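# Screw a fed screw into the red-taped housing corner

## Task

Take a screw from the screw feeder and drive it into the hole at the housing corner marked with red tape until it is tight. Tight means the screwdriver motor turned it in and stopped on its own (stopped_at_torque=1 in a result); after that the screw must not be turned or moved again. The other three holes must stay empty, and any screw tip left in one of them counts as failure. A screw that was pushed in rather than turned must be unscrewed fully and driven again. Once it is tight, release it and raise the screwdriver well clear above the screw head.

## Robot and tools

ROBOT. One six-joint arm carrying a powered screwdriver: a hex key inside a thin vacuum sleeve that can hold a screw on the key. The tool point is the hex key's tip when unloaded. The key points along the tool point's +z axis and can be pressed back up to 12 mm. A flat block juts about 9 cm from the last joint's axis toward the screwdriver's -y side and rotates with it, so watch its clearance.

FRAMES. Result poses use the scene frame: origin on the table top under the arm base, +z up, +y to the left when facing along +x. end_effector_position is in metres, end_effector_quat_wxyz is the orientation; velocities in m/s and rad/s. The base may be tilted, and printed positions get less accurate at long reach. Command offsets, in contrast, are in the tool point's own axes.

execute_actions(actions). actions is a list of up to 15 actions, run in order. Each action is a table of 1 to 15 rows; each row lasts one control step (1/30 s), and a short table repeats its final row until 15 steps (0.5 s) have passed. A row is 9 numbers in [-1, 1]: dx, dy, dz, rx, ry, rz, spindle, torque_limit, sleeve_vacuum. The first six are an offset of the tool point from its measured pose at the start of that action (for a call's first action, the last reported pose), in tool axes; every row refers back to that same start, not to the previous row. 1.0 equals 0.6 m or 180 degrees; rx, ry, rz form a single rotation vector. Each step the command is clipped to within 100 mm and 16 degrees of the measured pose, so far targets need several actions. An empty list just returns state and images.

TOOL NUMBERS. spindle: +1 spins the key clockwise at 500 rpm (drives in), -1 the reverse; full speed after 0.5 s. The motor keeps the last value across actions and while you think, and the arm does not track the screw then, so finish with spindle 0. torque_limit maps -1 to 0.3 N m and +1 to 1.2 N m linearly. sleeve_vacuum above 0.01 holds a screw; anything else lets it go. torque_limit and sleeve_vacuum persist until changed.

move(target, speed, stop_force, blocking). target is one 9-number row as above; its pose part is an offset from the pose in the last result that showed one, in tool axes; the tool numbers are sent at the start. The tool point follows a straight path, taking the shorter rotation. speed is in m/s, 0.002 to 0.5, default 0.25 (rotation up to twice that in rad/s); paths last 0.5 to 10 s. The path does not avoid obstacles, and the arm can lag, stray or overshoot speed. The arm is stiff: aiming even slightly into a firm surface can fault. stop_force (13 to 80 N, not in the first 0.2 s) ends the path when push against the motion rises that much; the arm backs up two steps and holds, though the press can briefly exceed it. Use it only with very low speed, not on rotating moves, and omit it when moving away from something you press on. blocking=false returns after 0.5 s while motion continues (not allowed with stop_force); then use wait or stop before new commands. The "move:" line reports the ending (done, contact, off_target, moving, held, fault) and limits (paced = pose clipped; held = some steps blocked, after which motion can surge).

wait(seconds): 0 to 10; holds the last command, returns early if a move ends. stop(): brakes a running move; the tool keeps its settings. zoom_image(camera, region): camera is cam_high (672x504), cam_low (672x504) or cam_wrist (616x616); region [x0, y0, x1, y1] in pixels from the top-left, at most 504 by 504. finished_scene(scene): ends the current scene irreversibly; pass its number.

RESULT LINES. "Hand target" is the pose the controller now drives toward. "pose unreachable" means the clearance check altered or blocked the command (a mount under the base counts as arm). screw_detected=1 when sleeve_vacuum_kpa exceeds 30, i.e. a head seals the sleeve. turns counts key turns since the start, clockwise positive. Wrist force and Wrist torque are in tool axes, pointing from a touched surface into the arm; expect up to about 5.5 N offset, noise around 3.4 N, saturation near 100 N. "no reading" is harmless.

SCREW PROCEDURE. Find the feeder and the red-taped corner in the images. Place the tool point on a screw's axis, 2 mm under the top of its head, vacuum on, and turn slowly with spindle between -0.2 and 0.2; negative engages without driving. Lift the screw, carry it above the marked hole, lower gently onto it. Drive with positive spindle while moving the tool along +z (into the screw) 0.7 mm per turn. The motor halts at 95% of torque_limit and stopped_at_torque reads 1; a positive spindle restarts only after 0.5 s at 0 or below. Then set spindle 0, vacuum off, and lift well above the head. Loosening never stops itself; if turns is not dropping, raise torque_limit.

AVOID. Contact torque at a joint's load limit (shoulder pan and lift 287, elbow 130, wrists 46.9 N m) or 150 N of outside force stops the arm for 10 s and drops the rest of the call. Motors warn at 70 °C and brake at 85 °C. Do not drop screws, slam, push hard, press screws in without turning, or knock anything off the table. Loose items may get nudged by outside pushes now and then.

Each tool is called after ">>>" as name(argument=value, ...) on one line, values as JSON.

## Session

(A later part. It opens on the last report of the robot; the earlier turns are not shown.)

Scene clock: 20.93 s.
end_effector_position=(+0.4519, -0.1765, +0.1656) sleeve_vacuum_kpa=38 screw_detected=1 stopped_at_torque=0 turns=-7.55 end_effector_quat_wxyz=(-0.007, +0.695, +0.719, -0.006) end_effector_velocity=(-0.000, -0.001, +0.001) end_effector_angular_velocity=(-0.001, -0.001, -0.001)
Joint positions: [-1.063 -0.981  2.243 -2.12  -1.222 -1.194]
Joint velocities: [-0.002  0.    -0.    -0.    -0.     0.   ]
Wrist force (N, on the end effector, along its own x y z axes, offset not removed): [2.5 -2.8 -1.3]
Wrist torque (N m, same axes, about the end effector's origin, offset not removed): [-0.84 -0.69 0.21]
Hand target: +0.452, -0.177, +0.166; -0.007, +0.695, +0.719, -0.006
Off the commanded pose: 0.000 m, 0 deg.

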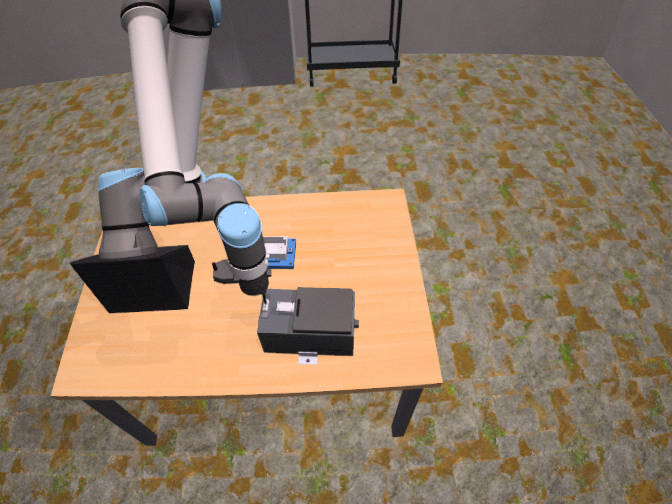

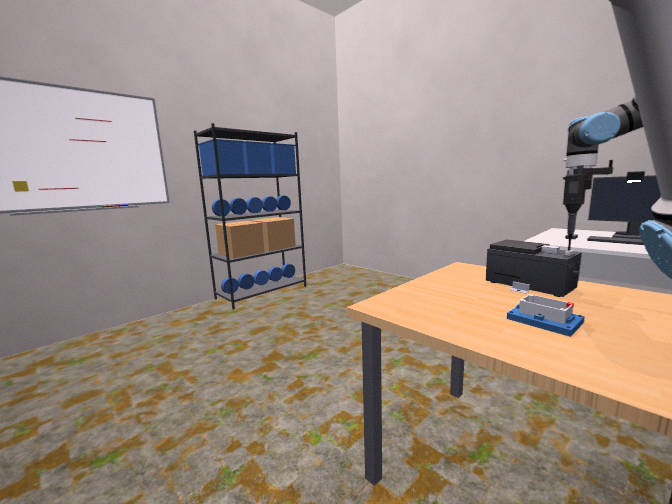

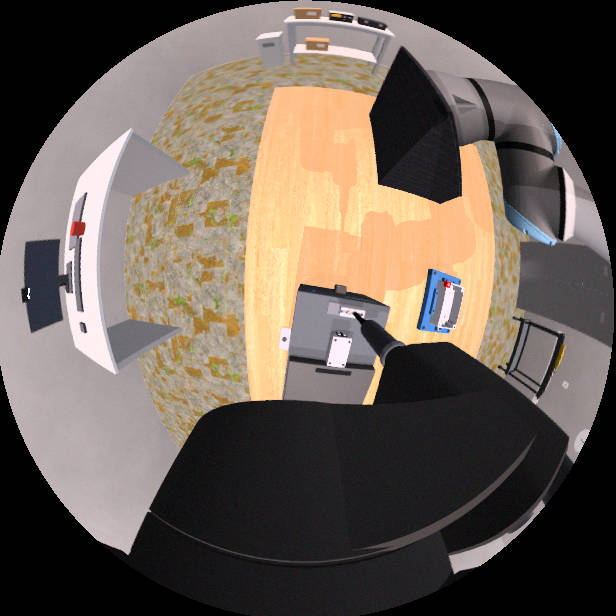

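>>> move(target=[0,0,-0.055,0,0,0,0,-0.3,1], speed=0.05)

>>> move(target=[0.52,-0.11,0.13,0,0,0,0,-0.3,1], speed=0.2)

>>> zoom_image(camera="cam_wrist", region=[300,260,420,380])

>>> zoom_image(camera="cam_high", region=[230,215,310,285])

Scene clock: 23.13 s.
end_effector_position=(+0.4524, -0.1765, +0.1984) sleeve_vacuum_kpa=40 screw_detected=1 stopped_at_torque=0 turns=-7.55 end_effector_quat_wxyz=(-0.007, +0.695, +0.719, -0.006) end_effector_velocity=(+0.001, -0.001, +0.001) end_effector_angular_velocity=(-0.001, -0.000, +0.001)
Joint positions: [-1.081 -1.015  2.212 -2.049 -1.234 -1.208]
Joint velocities: [ 0.    -0.    -0.002  0.002 -0.    -0.001]
Wrist force (N, on the end effector, along its own x y z axes, offset not removed): [1.3 -2.3 2.8]
Wrist torque (N m, same axes, about the end effector's origin, offset not removed): [-0.64 -0.11 0.17]
Hand target: +0.452, -0.177, +0.199; -0.007, +0.695, +0.719, -0.006
Off the commanded pose: 0.000 m, 0 deg.
move: done

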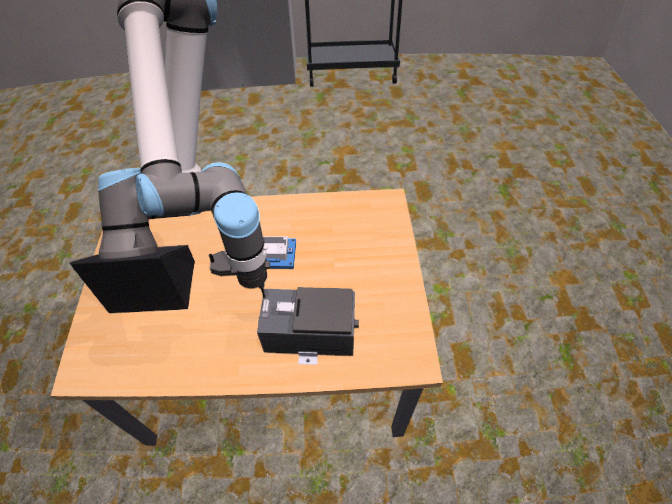

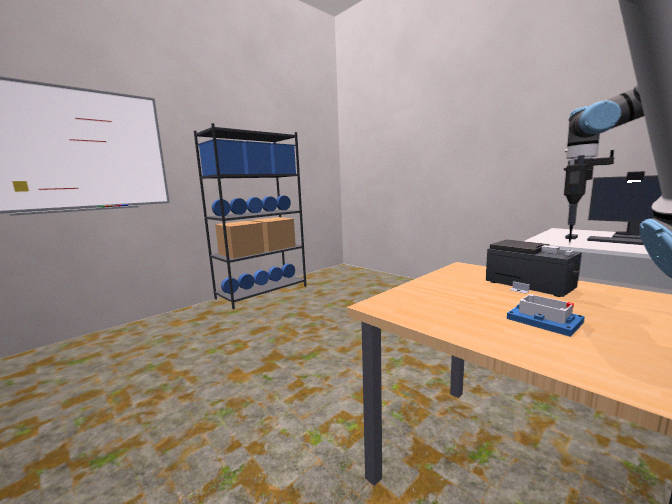

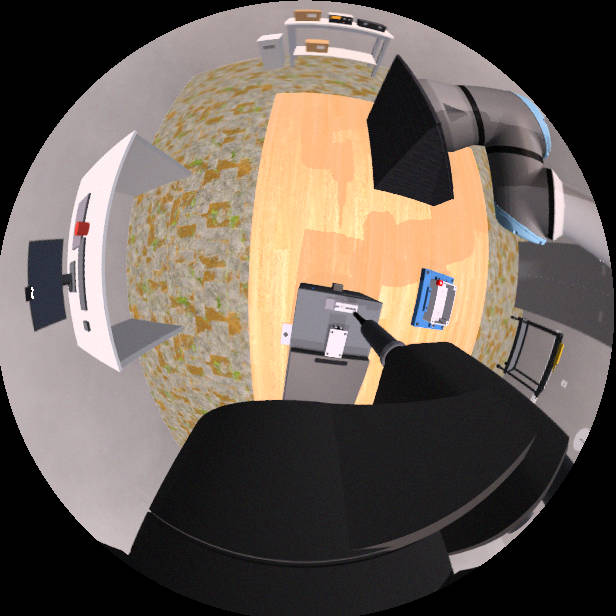

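Scene clock: 25.27 s.
end_effector_position=(+0.3748, +0.1328, +0.1219) sleeve_vacuum_kpa=40 screw_detected=1 stopped_at_torque=0 turns=-7.55 end_effector_quat_wxyz=(-0.006, +0.695, +0.719, -0.006) end_effector_velocity=(+0.000, +0.001, +0.001) end_effector_angular_velocity=(-0.001, -0.001, -0.000)
Joint positions: [-0.884 -1.634  2.584 -1.868 -1.11  -1.043]
Joint velocities: [ 0.    -0.003 -0.     0.002  0.001  0.001]
Wrist force (N, on the end effector, along its own x y z axes, offset not removed): [2.8 -3.5 1.6]
Wrist torque (N m, same axes, about the end effector's origin, offset not removed): [-1.06 -0.62 0.22]
Hand target: +0.375, +0.133, +0.122; -0.006, +0.695, +0.719, -0.006
Off the commanded pose: 0.001 m, 0 deg.
move: done

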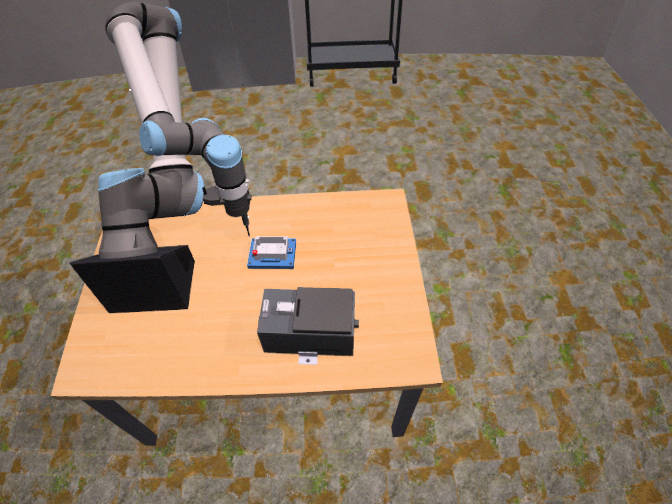

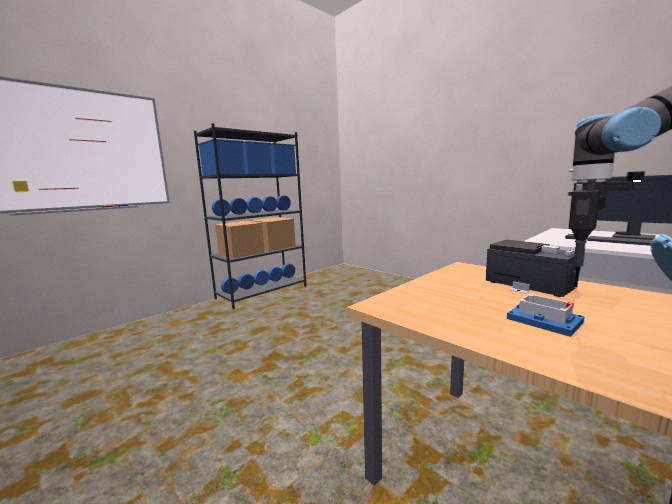

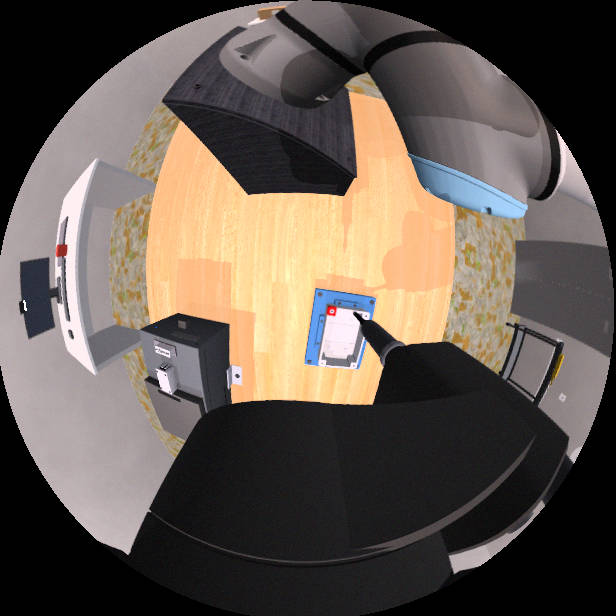

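Region (300, 260, 420, 380) of cam_wrist's 616x616 image, scaled by 4.200, with more detail than that image has.

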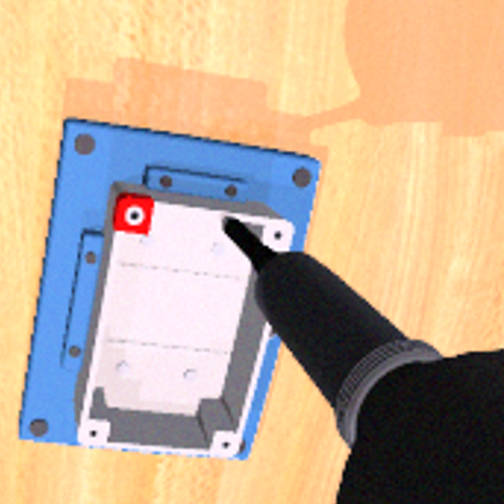

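Region (230, 215, 310, 285) of cam_high's 672x504 image, scaled by 6.300, with more detail than that image has; it fills the top 441 rows of this view, and the rest is white.

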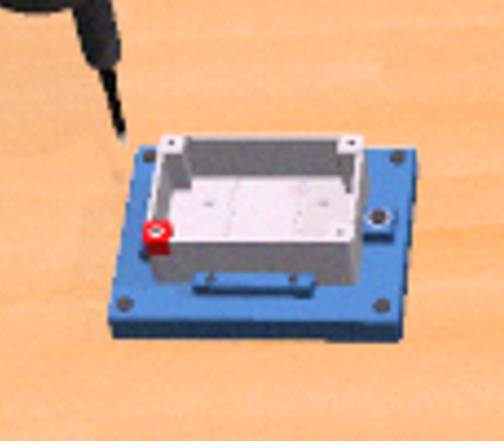

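>>> move(target=[-0.033,0.012,0.062,0,0,0,0,-0.3,1], speed=0.1)

>>> zoom_image(camera="cam_wrist", region=[310,270,390,350])

>>> zoom_image(camera="cam_high", region=[230,215,290,265])

>>> zoom_image(camera="cam_low", region=[530,270,600,330])

Scene clock: 27.60 s.
end_effector_position=(+0.3820, +0.1133, +0.0847) sleeve_vacuum_kpa=40 screw_detected=1 stopped_at_torque=0 turns=-7.55 end_effector_quat_wxyz=(-0.006, +0.695, +0.719, -0.006) end_effector_velocity=(+0.001, -0.001, -0.001) end_effector_angular_velocity=(-0.001, +0.000, +0.000)
Joint positions: [-0.85  -1.522  2.613 -2.022 -1.089 -1.013]
Joint velocities: [ 0.001  0.005  0.    -0.007 -0.     0.001]
Wrist force (N, on the end effector, along its own x y z axes, offset not removed): [2.6 -2.7 2.8]
Wrist torque (N m, same axes, about the end effector's origin, offset not removed): [-0.76 -0.45 0.07]
Hand target: +0.382, +0.113, +0.085; -0.006, +0.695, +0.719, -0.006
Off the commanded pose: 0.000 m, 0 deg.
move: done

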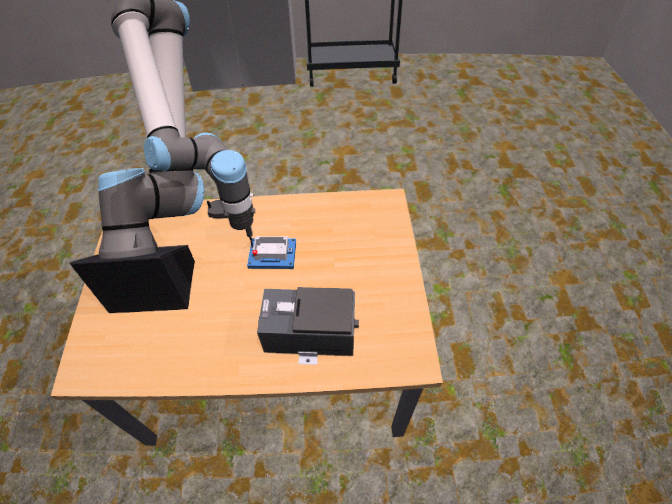

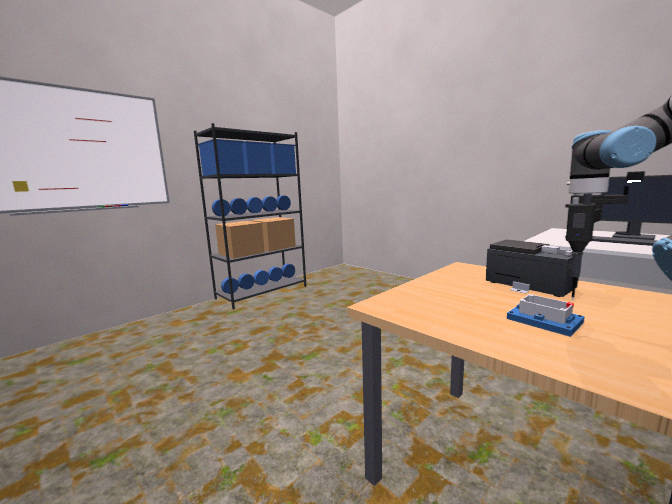

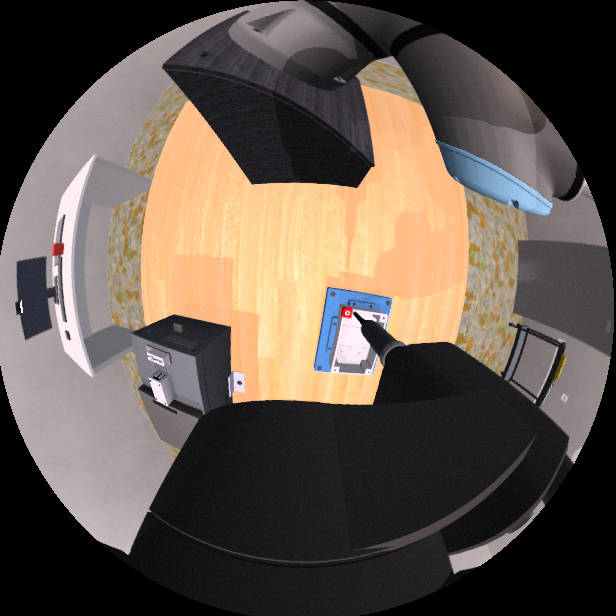

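Region (310, 270, 390, 350) of cam_wrist's 616x616 image, scaled by 6.300, with more detail than that image has.

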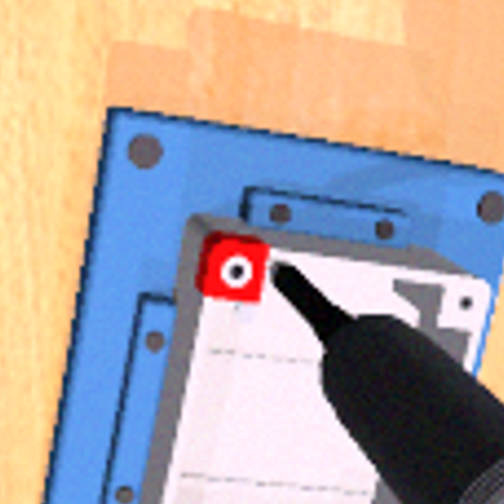

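Region (230, 215, 290, 265) of cam_high's 672x504 image, scaled by 8.400, with more detail than that image has.

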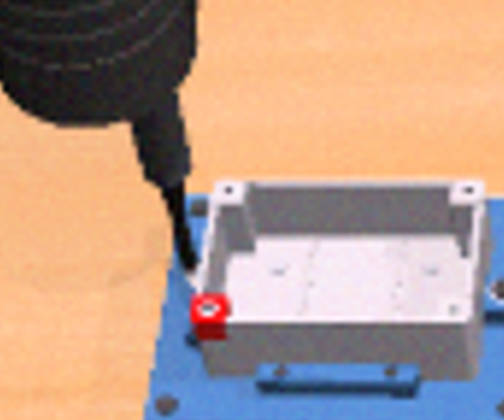

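Region (530, 270, 600, 330) of cam_low's 672x504 image, scaled by 7.200, with more detail than that image has; it fills the top 432 rows of this view, and the rest is white.

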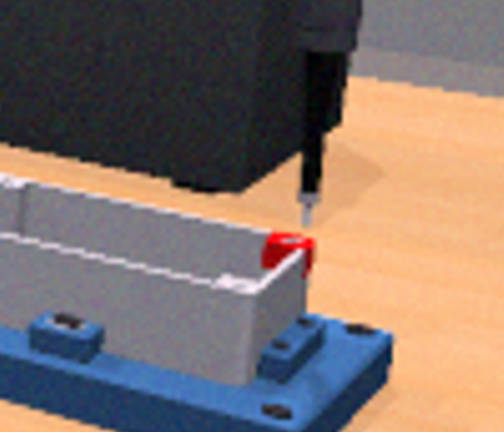

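>>> move(target=[0.002,0.010,0.027,0,0,0,0,-0.3,1], speed=0.04)

>>> zoom_image(camera="cam_wrist", region=[340,295,365,320])

>>> zoom_image(camera="cam_high", region=[240,235,270,260])

>>> zoom_image(camera="cam_low", region=[552,290,587,320])

Scene clock: 29.60 s.
end_effector_position=(+0.3876, +0.1147, +0.0685) sleeve_vacuum_kpa=40 screw_detected=1 stopped_at_torque=0 turns=-7.55 end_effector_quat_wxyz=(-0.006, +0.695, +0.719, -0.006) end_effector_velocity=(+0.000, +0.000, -0.001) end_effector_angular_velocity=(-0.001, -0.000, +0.001)
Joint positions: [-0.818 -1.487  2.62  -2.078 -1.07  -0.983]
Joint velocities: [ 0.003  0.002  0.001 -0.005  0.001  0.002]
Wrist force (N, on the end effector, along its own x y z axes, offset not removed): [2.7 -4.8 -4.1]
Wrist torque (N m, same axes, about the end effector's origin, offset not removed): [-1.08 -0.47 0.21]
Hand target: +0.388, +0.115, +0.068; -0.006, +0.695, +0.719, -0.006
Off the commanded pose: 0.000 m, 0 deg.
move: done

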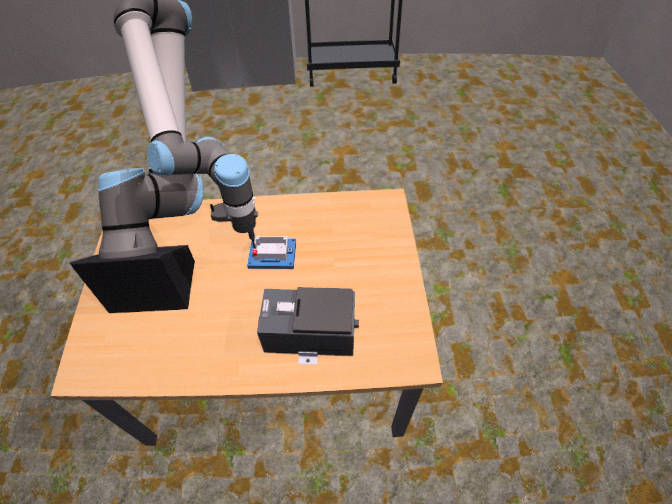

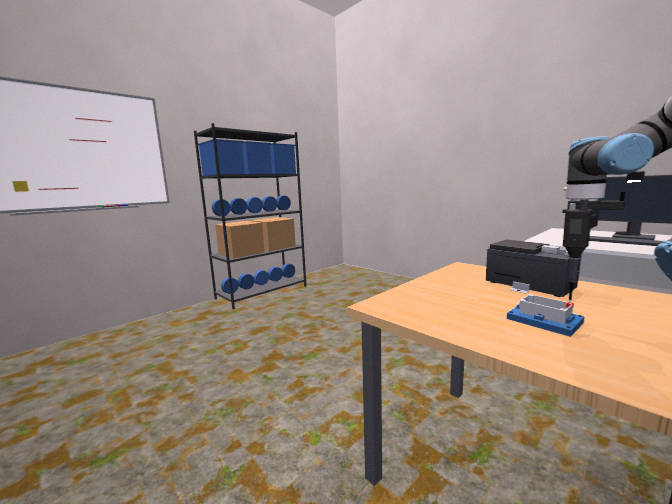

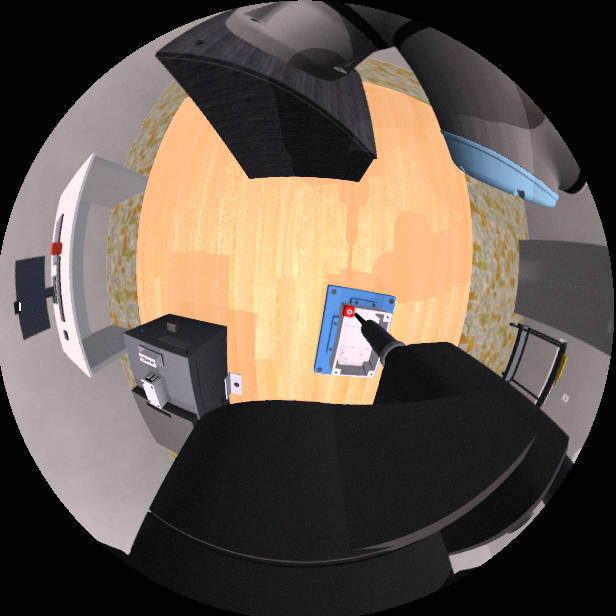

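Region (340, 295, 365, 320) of cam_wrist's 616x616 image, scaled by 20.160, with more detail than that image has.

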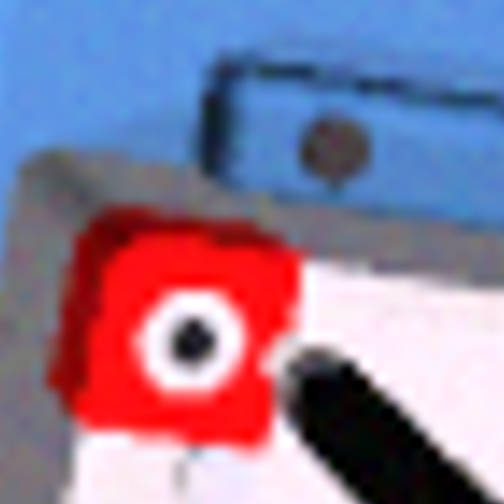

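Region (240, 235, 270, 260) of cam_high's 672x504 image, scaled by 16.800, with more detail than that image has.

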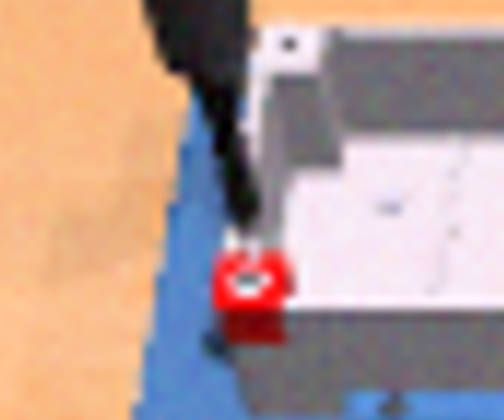

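Region (552, 290, 587, 320) of cam_low's 672x504 image, scaled by 14.400, with more detail than that image has; it fills the top 432 rows of this view, and the rest is white.

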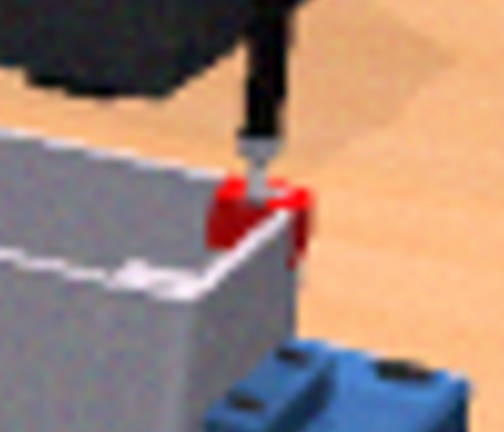

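>>> move(target=[0,0,-0.017,0,0,0,0,-0.3,1], speed=0.03)

>>> move(target=[-0.010,-0.002,0,0,0,0,0,-0.3,1], speed=0.03)

>>> zoom_image(camera="cam_wrist", region=[340,295,365,320])

>>> zoom_image(camera="cam_high", region=[240,235,270,260])

>>> zoom_image(camera="cam_low", region=[552,290,587,320])

Scene clock: 35.63 s.
end_effector_position=(+0.3878, +0.1147, +0.0786) sleeve_vacuum_kpa=40 screw_detected=1 stopped_at_torque=0 turns=-7.55 end_effector_quat_wxyz=(-0.006, +0.695, +0.719, -0.006) end_effector_velocity=(+0.001, -0.000, +0.002) end_effector_angular_velocity=(+0.000, -0.001, -0.001)
Joint positions: [-0.83  -1.505  2.61  -2.045 -1.077 -0.994]
Joint velocities: [-0.003 -0.002 -0.002  0.005 -0.001 -0.002]
Wrist force (N, on the end effector, along its own x y z axes, offset not removed): [1.1 -3.6 2.2]
Wrist torque (N m, same axes, about the end effector's origin, offset not removed): [-1.05 -0.05 0.22]
Hand target: +0.388, +0.115, +0.079; -0.006, +0.695, +0.719, -0.006
Off the commanded pose: 0.000 m, 0 deg.
move: done

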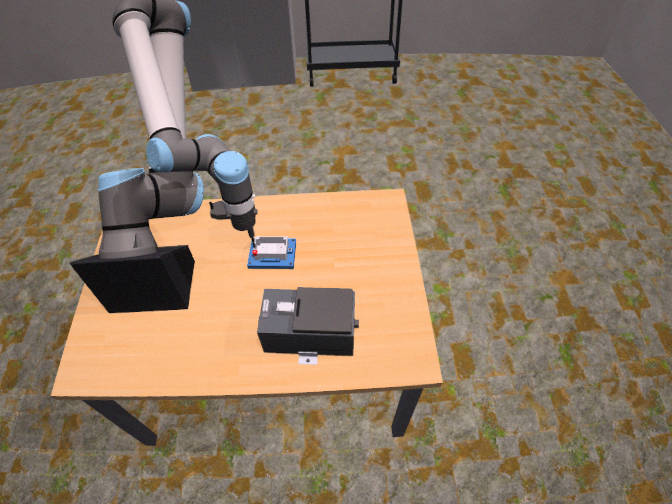

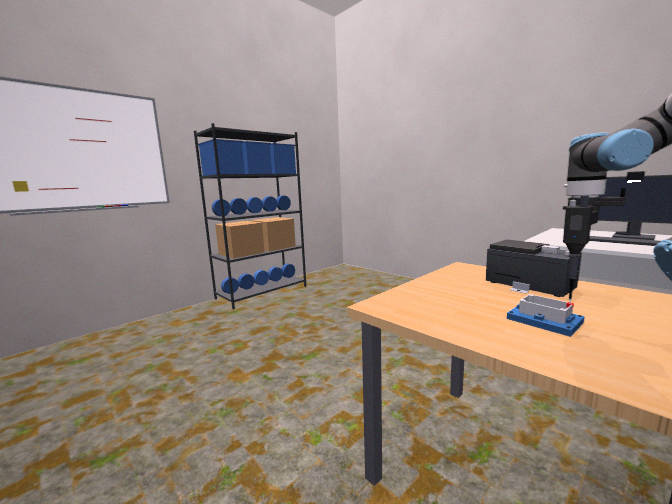

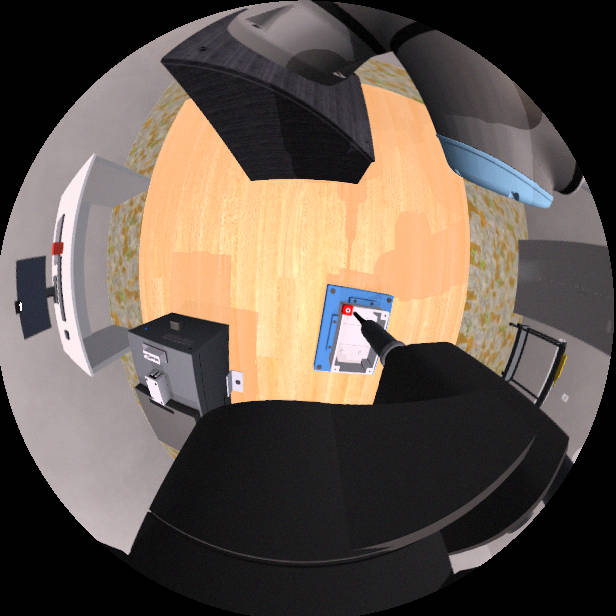

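Scene clock: 36.33 s.
end_effector_position=(+0.3868, +0.1088, +0.0786) sleeve_vacuum_kpa=40 screw_detected=1 stopped_at_torque=0 turns=-7.55 end_effector_quat_wxyz=(-0.006, +0.695, +0.719, -0.006) end_effector_velocity=(-0.000, -0.001, -0.000) end_effector_angular_velocity=(+0.002, +0.000, -0.002)
Joint positions: [-0.84  -1.492  2.61  -2.054 -1.083 -1.003]
Joint velocities: [-0.003  0.004  0.    -0.001 -0.    -0.002]
Wrist force (N, on the end effector, along its own x y z axes, offset not removed): [2.6 -0.7 1.8]
Wrist torque (N m, same axes, about the end effector's origin, offset not removed): [-0.22 -0.54 -0.01]
Hand target: +0.387, +0.109, +0.079; -0.006, +0.695, +0.719, -0.006
Off the commanded pose: 0.000 m, 0 deg.
move: done

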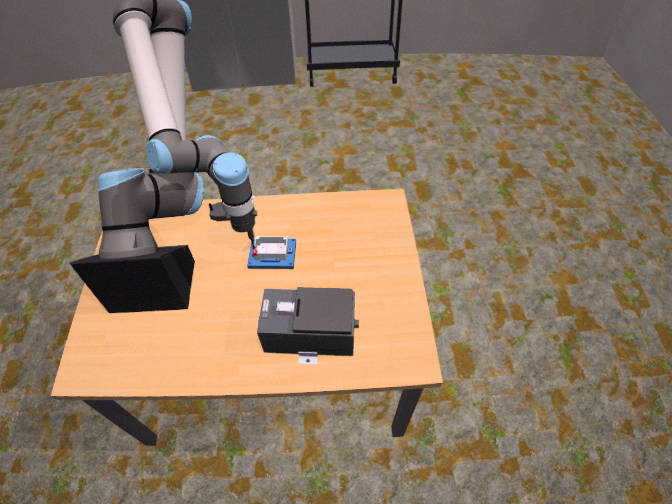

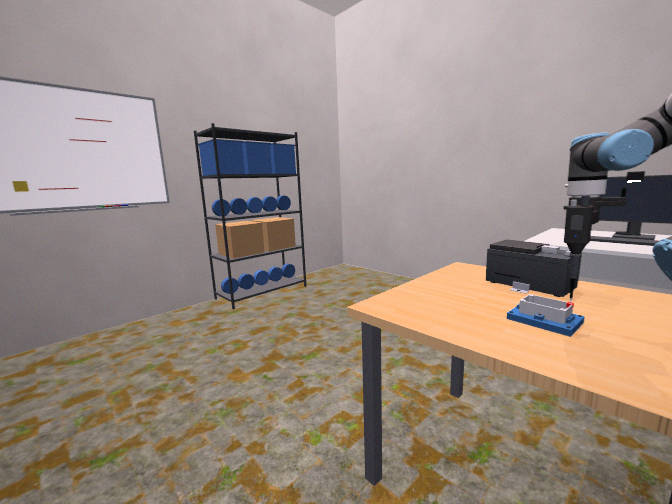

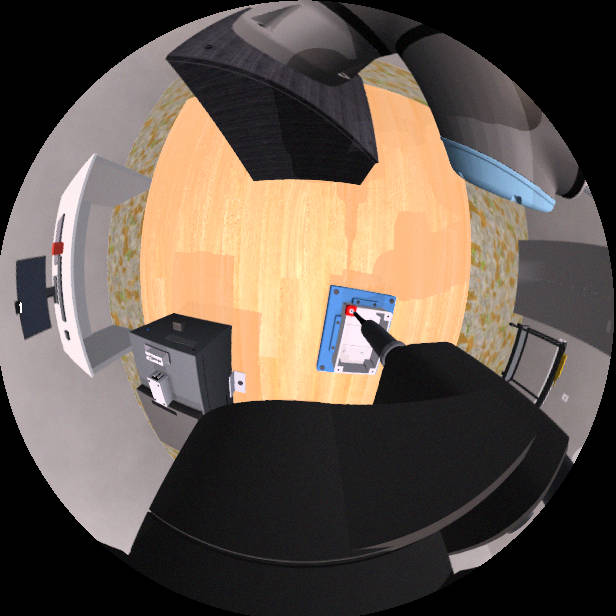

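Region (340, 295, 365, 320) of cam_wrist's 616x616 image, scaled by 20.160, with more detail than that image has.

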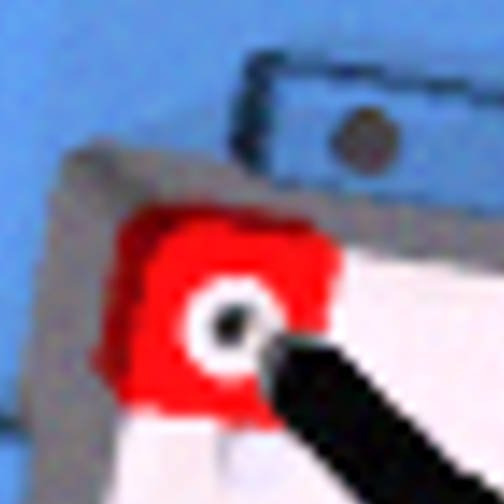

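Region (240, 235, 270, 260) of cam_high's 672x504 image, scaled by 16.800, with more detail than that image has.

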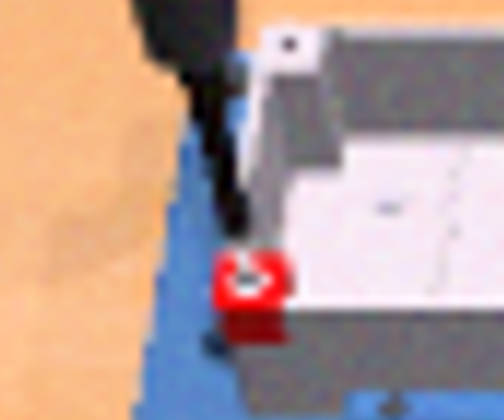

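Region (552, 290, 587, 320) of cam_low's 672x504 image, scaled by 14.400, with more detail than that image has; it fills the top 432 rows of this view, and the rest is white.

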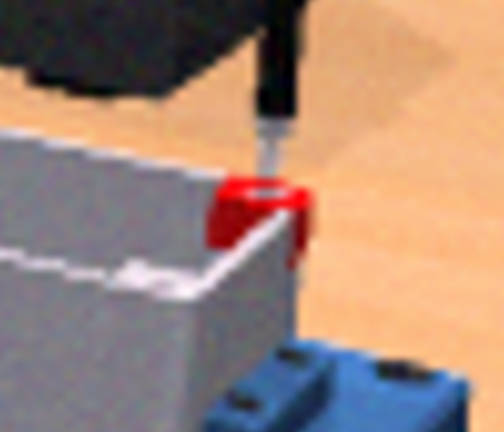

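>>> move(target=[0,0,0.005,0,0,0,0,-0.3,1], speed=0.01)

>>> zoom_image(camera="cam_wrist", region=[340,295,365,320])

>>> zoom_image(camera="cam_high", region=[240,235,270,260])

>>> zoom_image(camera="cam_low", region=[552,290,587,320])

Scene clock: 38.67 s.
end_effector_position=(+0.3868, +0.1088, +0.0757) sleeve_vacuum_kpa=40 screw_detected=1 stopped_at_torque=0 turns=-7.55 end_effector_quat_wxyz=(-0.006, +0.695, +0.719, -0.006) end_effector_velocity=(+0.000, -0.001, -0.000) end_effector_angular_velocity=(+0.001, -0.001, -0.003)
Joint positions: [-0.836 -1.487  2.613 -2.063 -1.081 -1.   ]
Joint velocities: [-0.002  0.003  0.001 -0.002  0.001  0.001]
Wrist force (N, on the end effector, along its own x y z axes, offset not removed): [2.2 -3.2 2.1]
Wrist torque (N m, same axes, about the end effector's origin, offset not removed): [-0.92 -0.36 0.27]
Hand target: +0.387, +0.109, +0.076; -0.006, +0.695, +0.719, -0.006
Off the commanded pose: 0.000 m, 0 deg.
move: done

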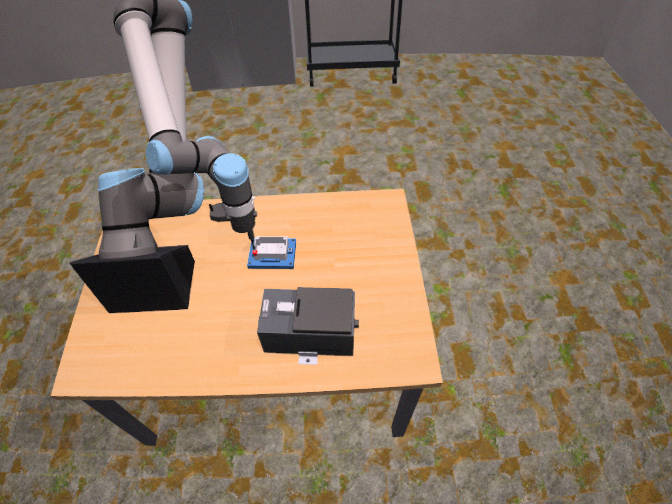

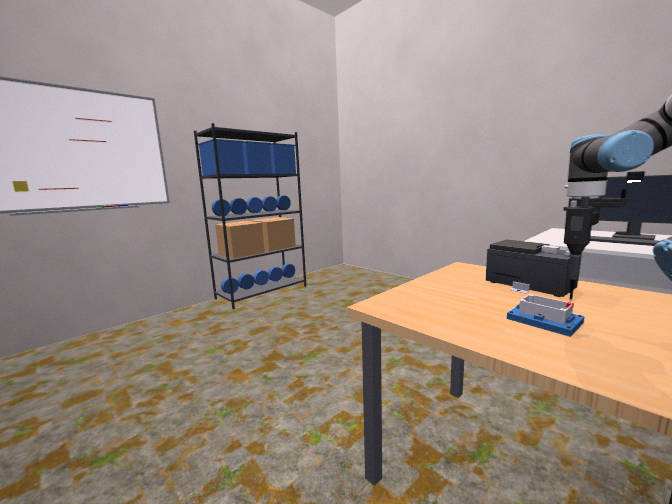

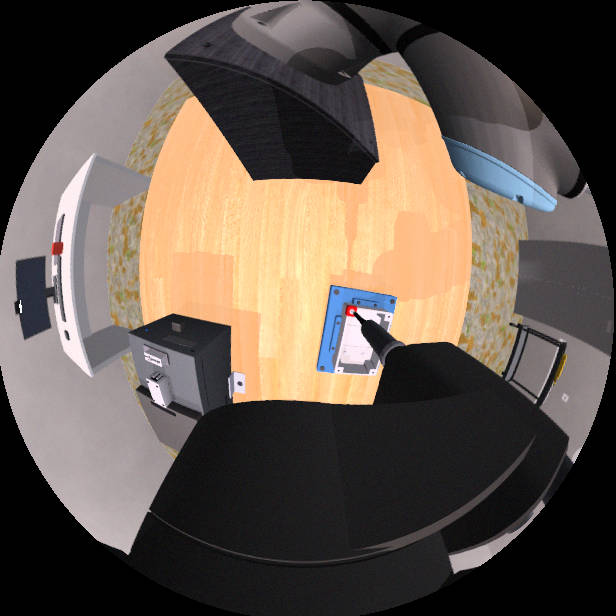

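Region (340, 295, 365, 320) of cam_wrist's 616x616 image, scaled by 20.160, with more detail than that image has.

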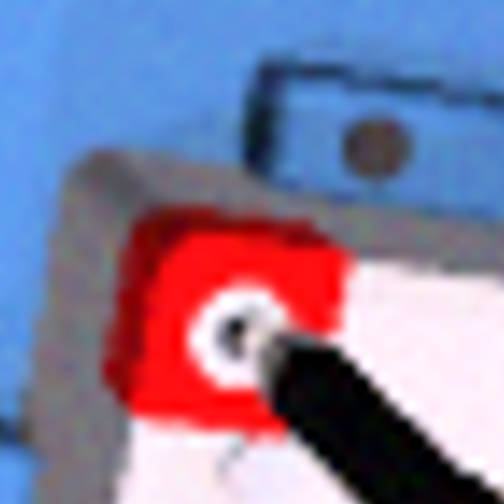

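Region (240, 235, 270, 260) of cam_high's 672x504 image, scaled by 16.800, with more detail than that image has.

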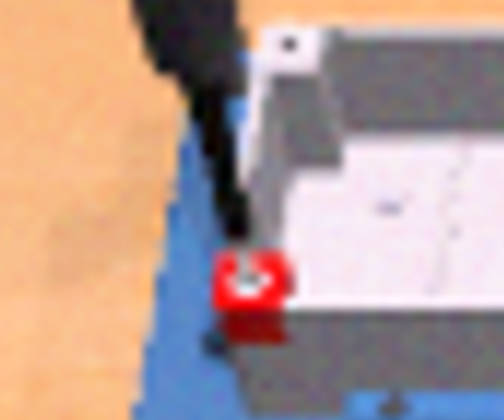

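Region (552, 290, 587, 320) of cam_low's 672x504 image, scaled by 14.400, with more detail than that image has; it fills the top 432 rows of this view, and the rest is white.

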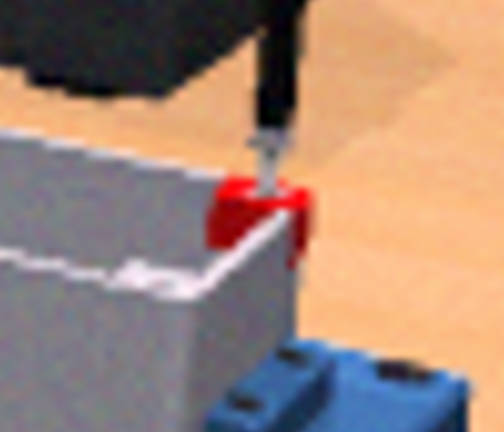

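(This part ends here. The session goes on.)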